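# Seat three pins in matching-depth holes, red end up

## Task

A block has three holes, each of a different depth. Place every pin upright with its red end on top, in whichever hole leaves exactly its red section showing above the block: no red hidden inside and no other colour visible above the surface. The pins must stay seated on their own once released; a pin the robot is still holding does not count.

## Robot and tools

Robot: two Franka FR3 arms, each with a Robotiq 2F-140 two-finger gripper. left_arm is mounted at (-0.025, +0.455, 0) m and right_arm at (+0.033, -0.419, 0) m, both yawed only slightly. The names do not match left and right in the camera images.

Frames: the scene frame has its origin on the table surface midway between the arms. +z points up, +x points out across the table, and left_arm sits on the +y side. Each gripper has its own axes: the fingers extend along its +z and close along its y. The reported hand point lies between the pads when they are shut. Closed fingertips reach about 33 mm past that point, open ones about 9 mm. Closing pushes the tips about 24 mm further from the wrist, so allow that gap above the table or the block.

execute_actions: takes "actions", a list with at most one entry, plus an optional "pictures" boolean.
- Empty list: nothing is sent; returns the state with camera images.
- {"rows": [...], "steps": n}: from 1 to 15 rows and at most 15 steps of 1/30 s each. One row is used per step, and the final row repeats if steps outnumber rows. An action must last at least 6 steps.
- {"steps": n} alone is a wait of up to 300 steps, counted from the previous result, so your reply time is included.
Images come back only with an empty list or with pictures: true.

Row layout: a single list of 18 numbers covering both arms, each in [-1, 1], even if only one arm moves. Order: left dx, dy, dz, rx, ry, rz, gripper position, force_limit, speed, then the same nine for the right arm.
- dx to rz are an offset, not a pose. They are expressed in the gripper's own axes and measured from that gripper's pose in the latest result that reports it. Before any such result exists, and for second or later calls within one reply, they count from where the gripper is when the action begins.
- Scale: 1.0 equals 0.6 m of translation or 180 degrees. rx, ry, rz form one rotation vector.
- Every row counts from that same reference, not from the row before it. All zeros therefore pull the arm back to the reference; zeros do not mean hold still.
- Gripper numbers are absolute settings, not offsets. position: +1 is fully open (140 mm); the pads touch near -0.8; -1 closes until something blocks the fingers. force_limit: about 14 N at -1, 60 N at 0, 107 N at +1. speed: finger closing rate of about 30 mm/s at -1, 140 at 0, 250 at +1. A 0 is a real command, so to leave a gripper unchanged, repeat its last three values.

On every step the commanded pose is clipped to within 70 mm and 16 degrees of the measured pose. Damped IK then tracks it, favouring position over orientation. Large offsets may take several actions: read the reported pose and send the remainder.

move: "target" is one 18-number row with the layout and offset rules above. "speed" is the top path speed in m/s, from 0.002 to 0.5 (default 0.25); rotation is capped at twice that value in rad/s. Each hand follows a straight line, and all paths finish together after 0.5 to 10 s. A move that needs longer is cut off at 10 s. Paths ignore obstacles and the other arm, and hands can lag, drift or overshoot the speed, especially when the arm is nearly straight. The result adds a move: line giving the ending (done, off_target, moving, held, fault), any limits that acted (paced = the pose was clipped; held = some steps were blocked, after which the arm may jump forward quickly), and each hand's distance from its target. Images are included.

wait: "seconds" from 0 to 10; sends nothing new.
zoom_image: "camera" (cam_head_left, cam_head_right, cam_high, cam_low, cam_left_wrist, cam_right_wrist, each 896x504) and "region" [x0, y0, x1, y1] in pixels from the top-left, no larger than 504 by 504. It enlarges the most recent full image.
read_manual: returns only licence text.
finished_scene: "scene" number; ends and grades the scene, and cannot be undone. Call it only once every pin is released and stays in its hole.

Result lines: the state line gives each hand's position in metres and its quat_wxyz in the scene frame; at long reach the printed value may be slightly wrong. object_status: 0 moving, 1 blocked while opening, 2 blocked while closing (a grasp), 3 reached the requested position or the pads met. position_measured runs from 3 (open) to 230 (pads together) and is not linear. HELD marks steps on which a command was withheld; "pose unreachable" names an arm whose command the clearance check altered. A "Hand target" line appears when no steps are pending. MOTOR HOT warns of heating from carrying a load; OVER-TEMPERATURE FAULT means brakes are on until the motors cool.

Timing: each action reports 6 steps before it ends. Those last steps run while you compose the next reply, and simulated time keeps passing as you think.

Gripping: close with position -1 and confirm object_status 2. To squeeze harder, raise force_limit and change position slightly, e.g. -1 to -0.98.

Avoid: knocking a pin or the block off the table, letting the arms touch or press on each other, striking things fast, and setting targets far beyond a contact point (this presses hard). A joint torque reaching its load limit (waist, shoulder 35; upper arm roll 32; elbow 30; forearm roll, wrist pitch, wrist roll 12 N m) freezes that arm for 10 s. Held parts may occasionally be tugged, and loose ones nudged, so grip firmly and recheck pin positions before finishing.

Each tool is called after "Request:" as name([rows], argument=value, ...), one row to a line, values as JSON.

## Session

Request:
execute_actions(actions=[])

Scene clock: 0.00 s of 7600.00 s.
left_arm: end_effector_position=(+0.2096, +0.4764, +0.1485) position_measured=3 object_status=3 end_effector_quat_wxyz=(+0.537, +0.415, -0.518, +0.521) | right_arm: end_effector_position=(+0.1265, -0.1257, +0.3713) position_measured=3 object_status=3 end_effector_quat_wxyz=(-0.343, +0.648, -0.599, +0.323)
Joint positions: left_arm=[ 0.711  0.624  0.145 -2.237 -0.594  1.167  1.578] | right_arm=[ 1.302 -0.937  0.622 -2.655 -0.493  1.704  1.737]
Joint velocities: left_arm=[-0.    -0.    -0.001 -0.     0.001 -0.    -0.001] | right_arm=[-0.001  0.     0.     0.    -0.     0.    -0.001]
Hand target (left_arm): +0.210, +0.476, +0.148; +0.537, +0.415, -0.518, +0.521
Hand target (right_arm): +0.126, -0.126, +0.371; -0.343, +0.648, -0.599, +0.323

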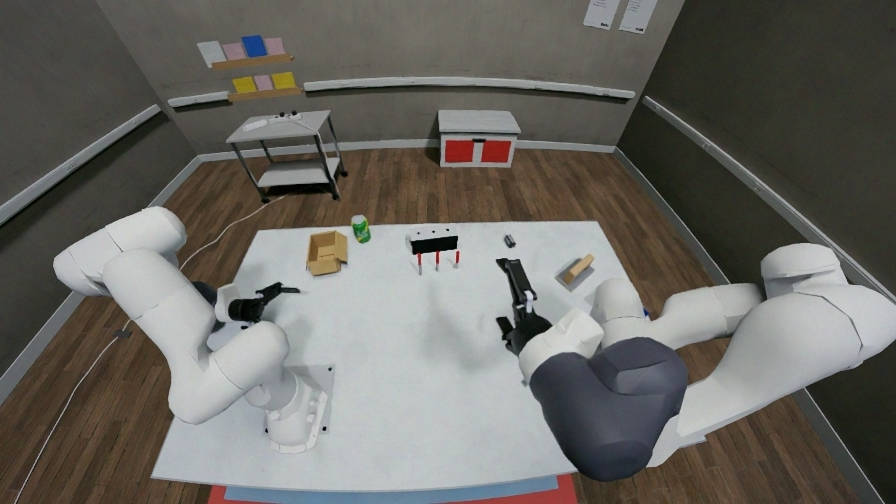

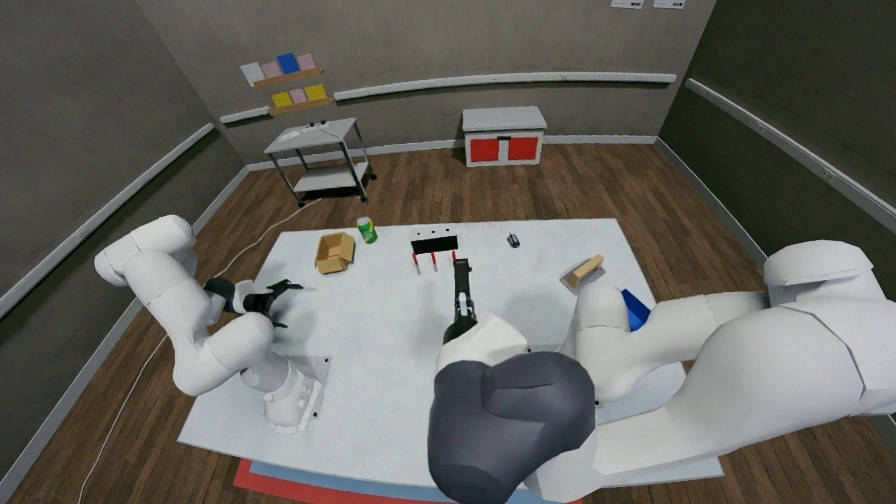

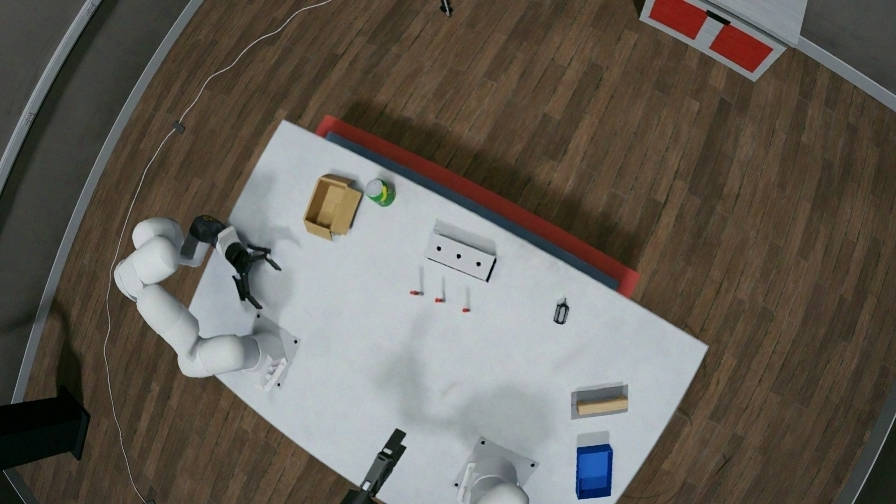

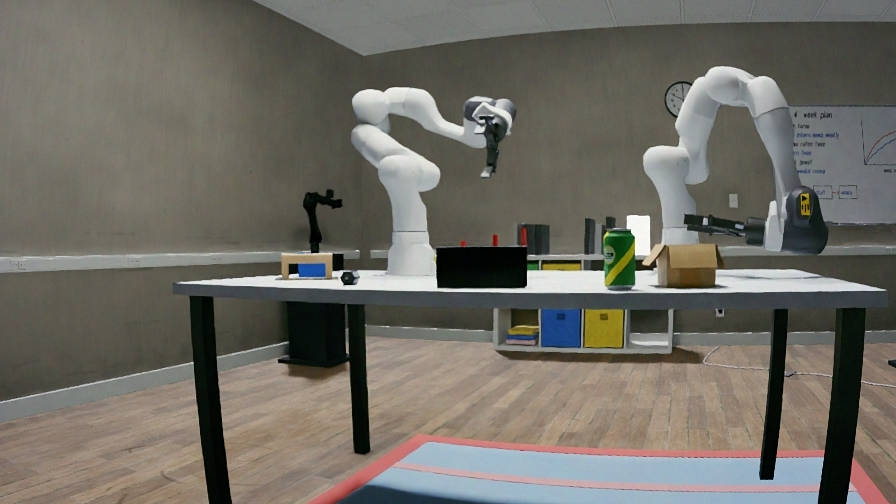

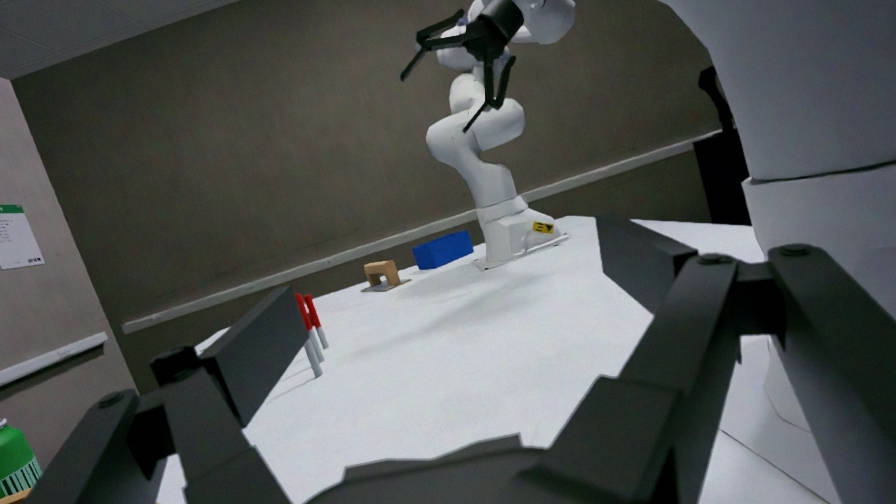

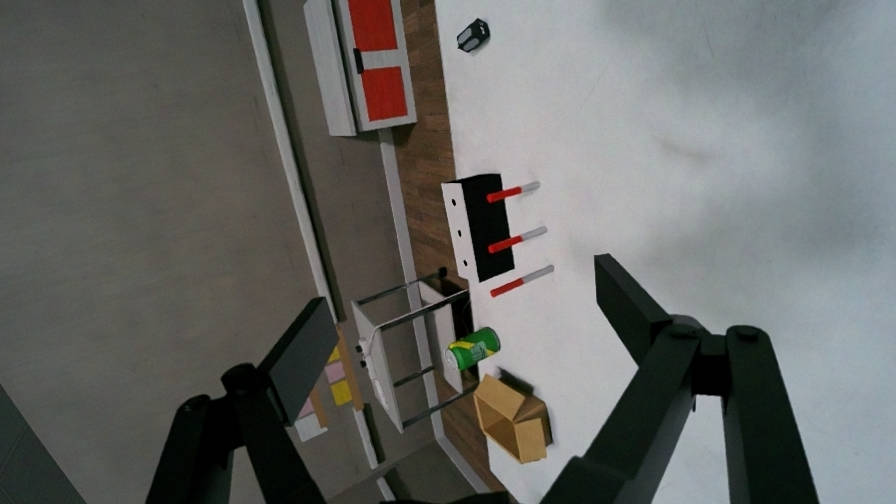

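Request:
move(target=[0,0,0,0,0,0,1,0,0,-0.277,-0.077,0.623,-0.307,0.0145,0.02,-0.25,0,0])

Scene clock: 3.30 s of 7600.00 s.
left_arm: end_effector_position=(+0.2096, +0.4764, +0.1485) position_measured=3 object_status=3 end_effector_quat_wxyz=(+0.537, +0.415, -0.518, +0.521) | right_arm: end_effector_position=(+0.4634, +0.0573, +0.1984) position_measured=160 object_status=3 end_effector_quat_wxyz=(-0.007, +0.697, -0.716, +0.021)
Joint positions: left_arm=[ 0.711  0.624  0.145 -2.237 -0.594  1.167  1.578] | right_arm=[ 0.984  0.296 -0.191 -1.738  0.013  2.04   0.864]
Joint velocities: left_arm=[ 0.    -0.001 -0.001 -0.     0.    -0.001 -0.   ] | right_arm=[-0.004  0.     0.003  0.002 -0.    -0.007 -0.029]
Hand target (left_arm): +0.210, +0.476, +0.148; +0.537, +0.415, -0.518, +0.521
Hand target (right_arm): +0.462, +0.057, +0.198; -0.004, +0.702, -0.712, +0.020
Off the commanded pose (left_arm): 0.000 m, 0 deg.
Off the commanded pose (right_arm): 0.016 m, 2 deg.
Kept back: nothing.
move: off_target (right_arm)

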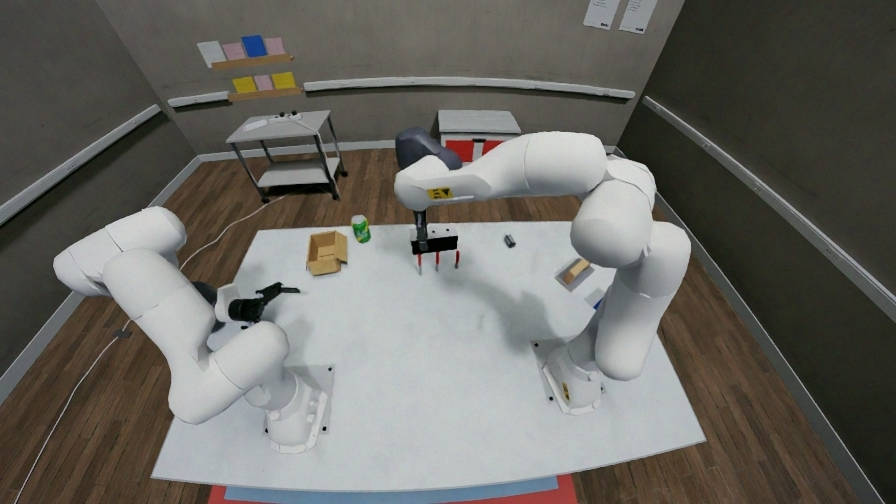

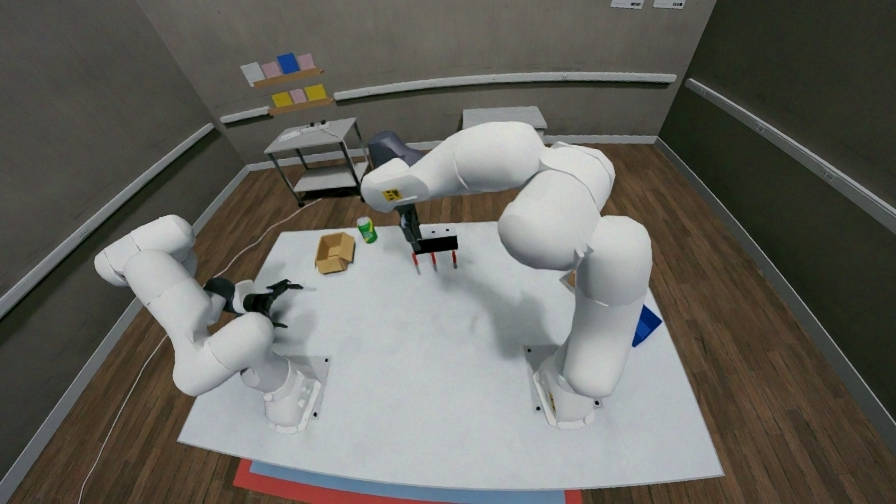

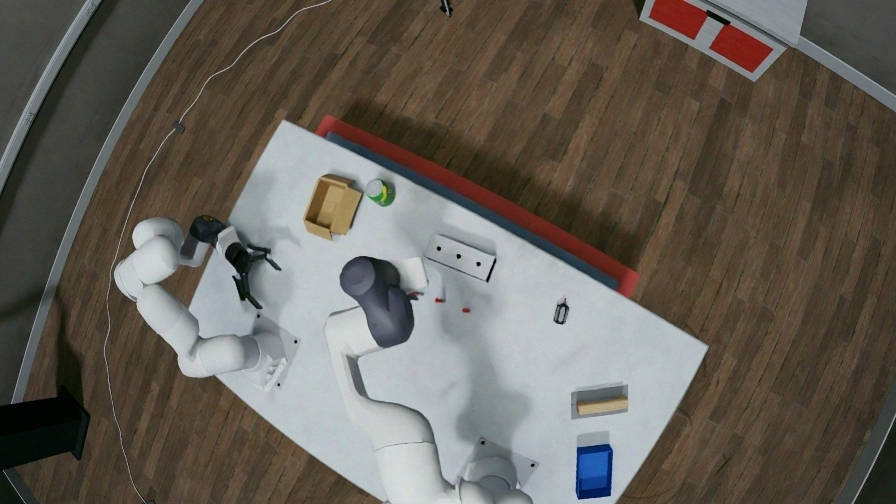

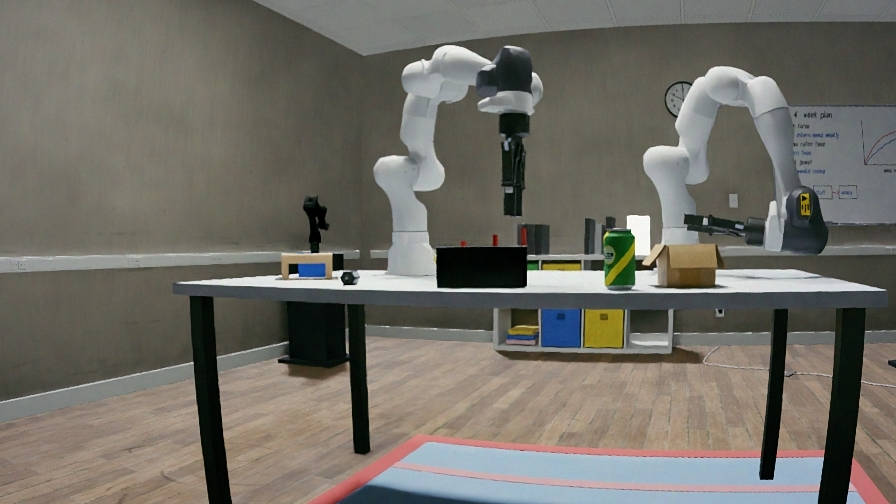

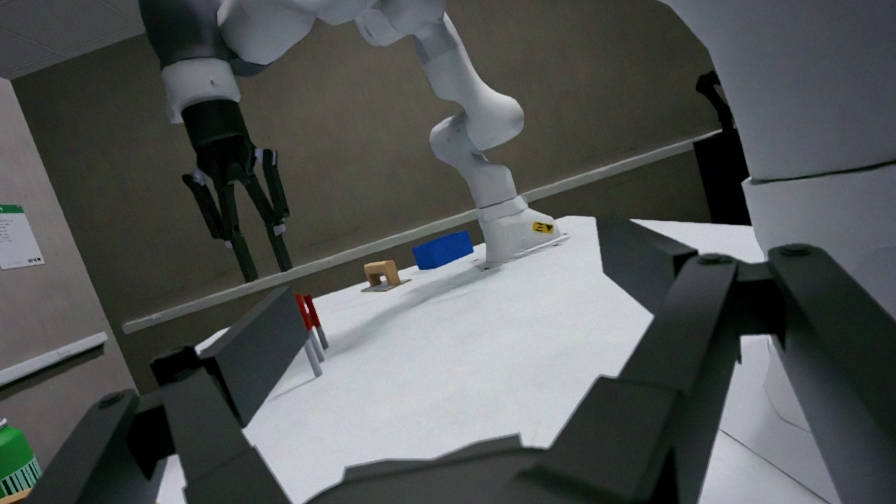

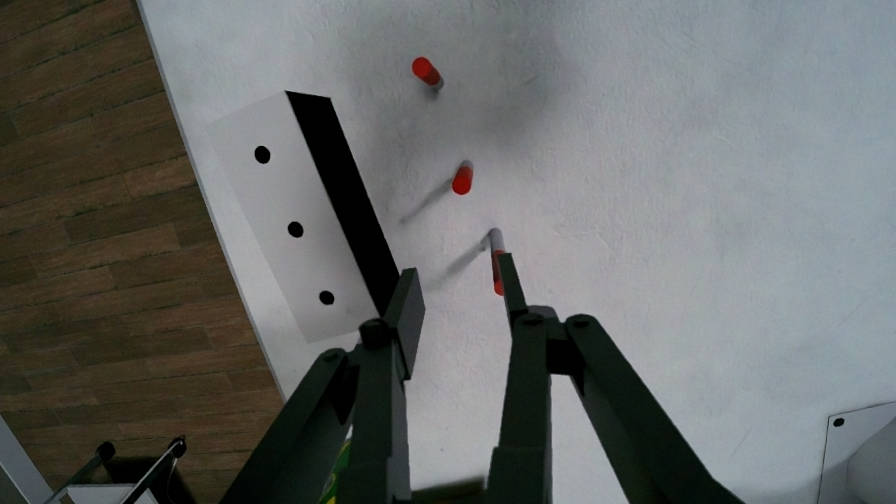

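Request:
move(target=[0,0,0,0,0,0,1,0,0,-0.04,0.039,0.025,-0.008,-0.001,-0.008,-0.25,0,0], speed=0.1)

Scene clock: 4.33 s of 7600.00 s.
left_arm: end_effector_position=(+0.2096, +0.4764, +0.1485) position_measured=3 object_status=3 end_effector_quat_wxyz=(+0.537, +0.415, -0.518, +0.521) | right_arm: end_effector_position=(+0.4409, +0.0785, +0.1811) position_measured=160 object_status=3 end_effector_quat_wxyz=(+0.004, +0.709, -0.705, +0.013)
Joint positions: left_arm=[ 0.711  0.624  0.145 -2.237 -0.594  1.167  1.578] | right_arm=[ 1.001  0.333 -0.167 -1.723  0.033  2.041  0.864]
Joint velocities: left_arm=[ 0.     0.     0.001 -0.    -0.001 -0.    -0.   ] | right_arm=[-0.    -0.    -0.     0.001  0.004  0.002  0.005]
Hand target (left_arm): +0.210, +0.476, +0.148; +0.537, +0.415, -0.518, +0.521
Hand target (right_arm): +0.441, +0.082, +0.182; +0.001, +0.706, -0.708, +0.011
Off the commanded pose (left_arm): 0.000 m, 0 deg.
Off the commanded pose (right_arm): 0.003 m, 1 deg.
Kept back: nothing.
move: done

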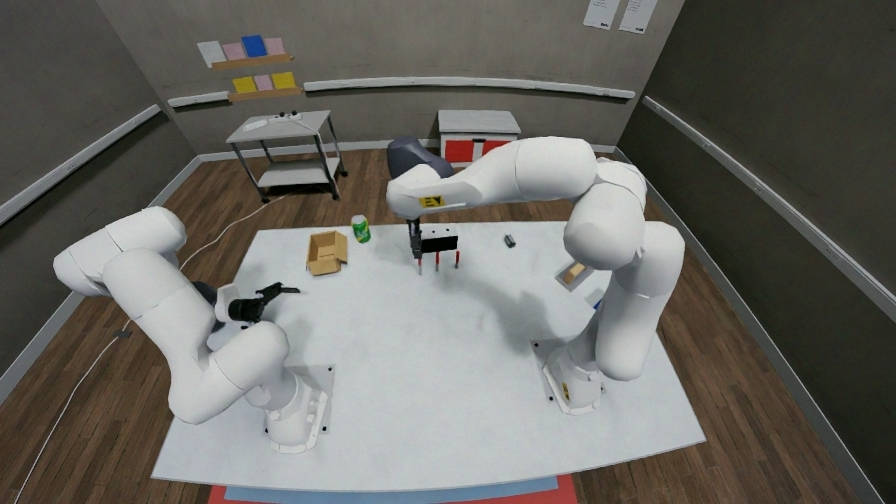

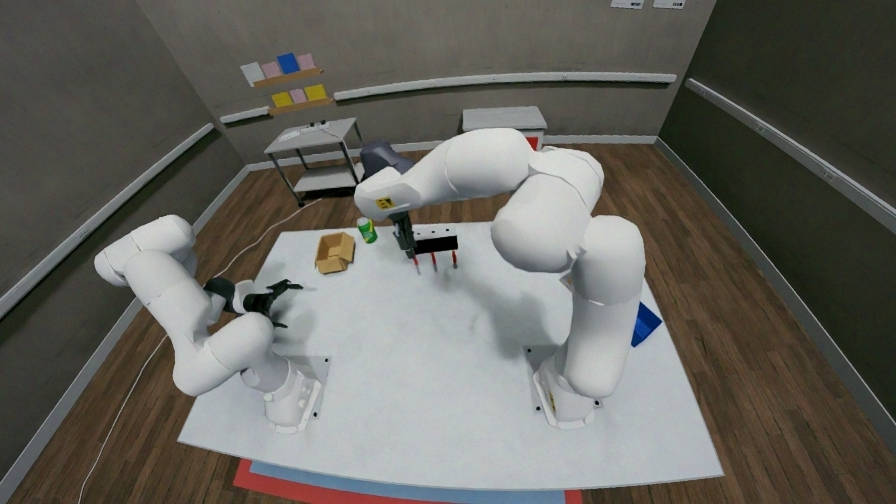

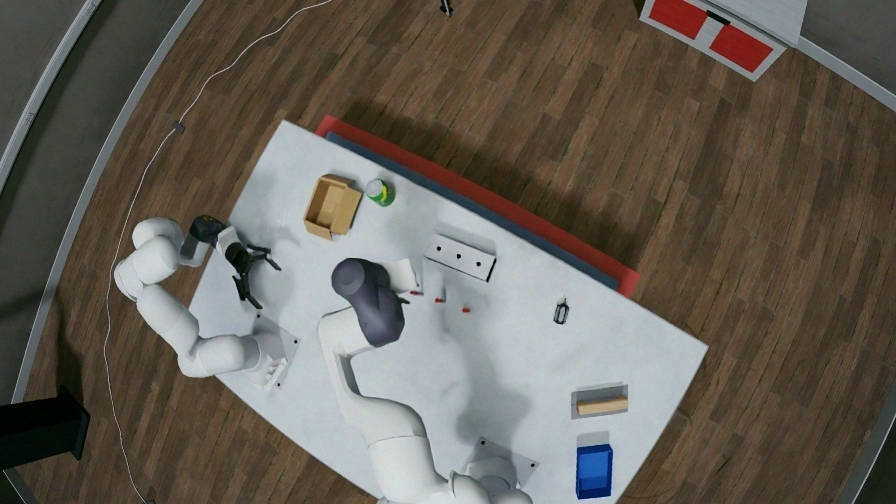

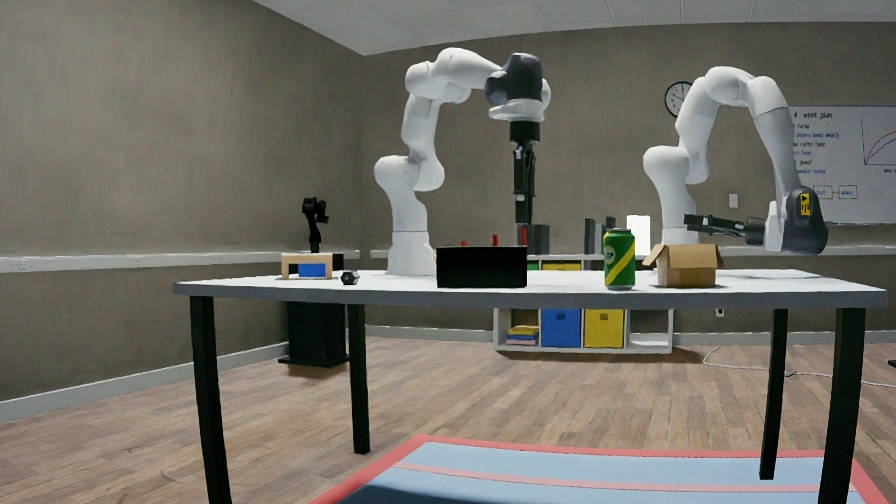

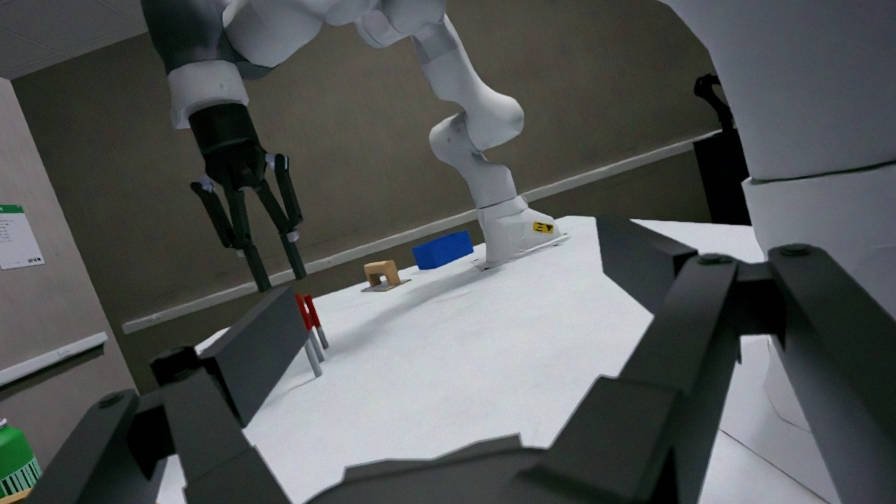

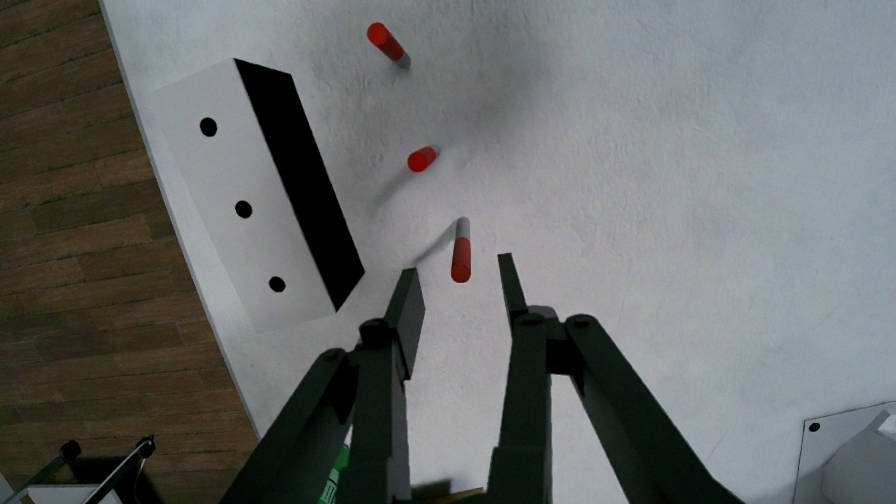

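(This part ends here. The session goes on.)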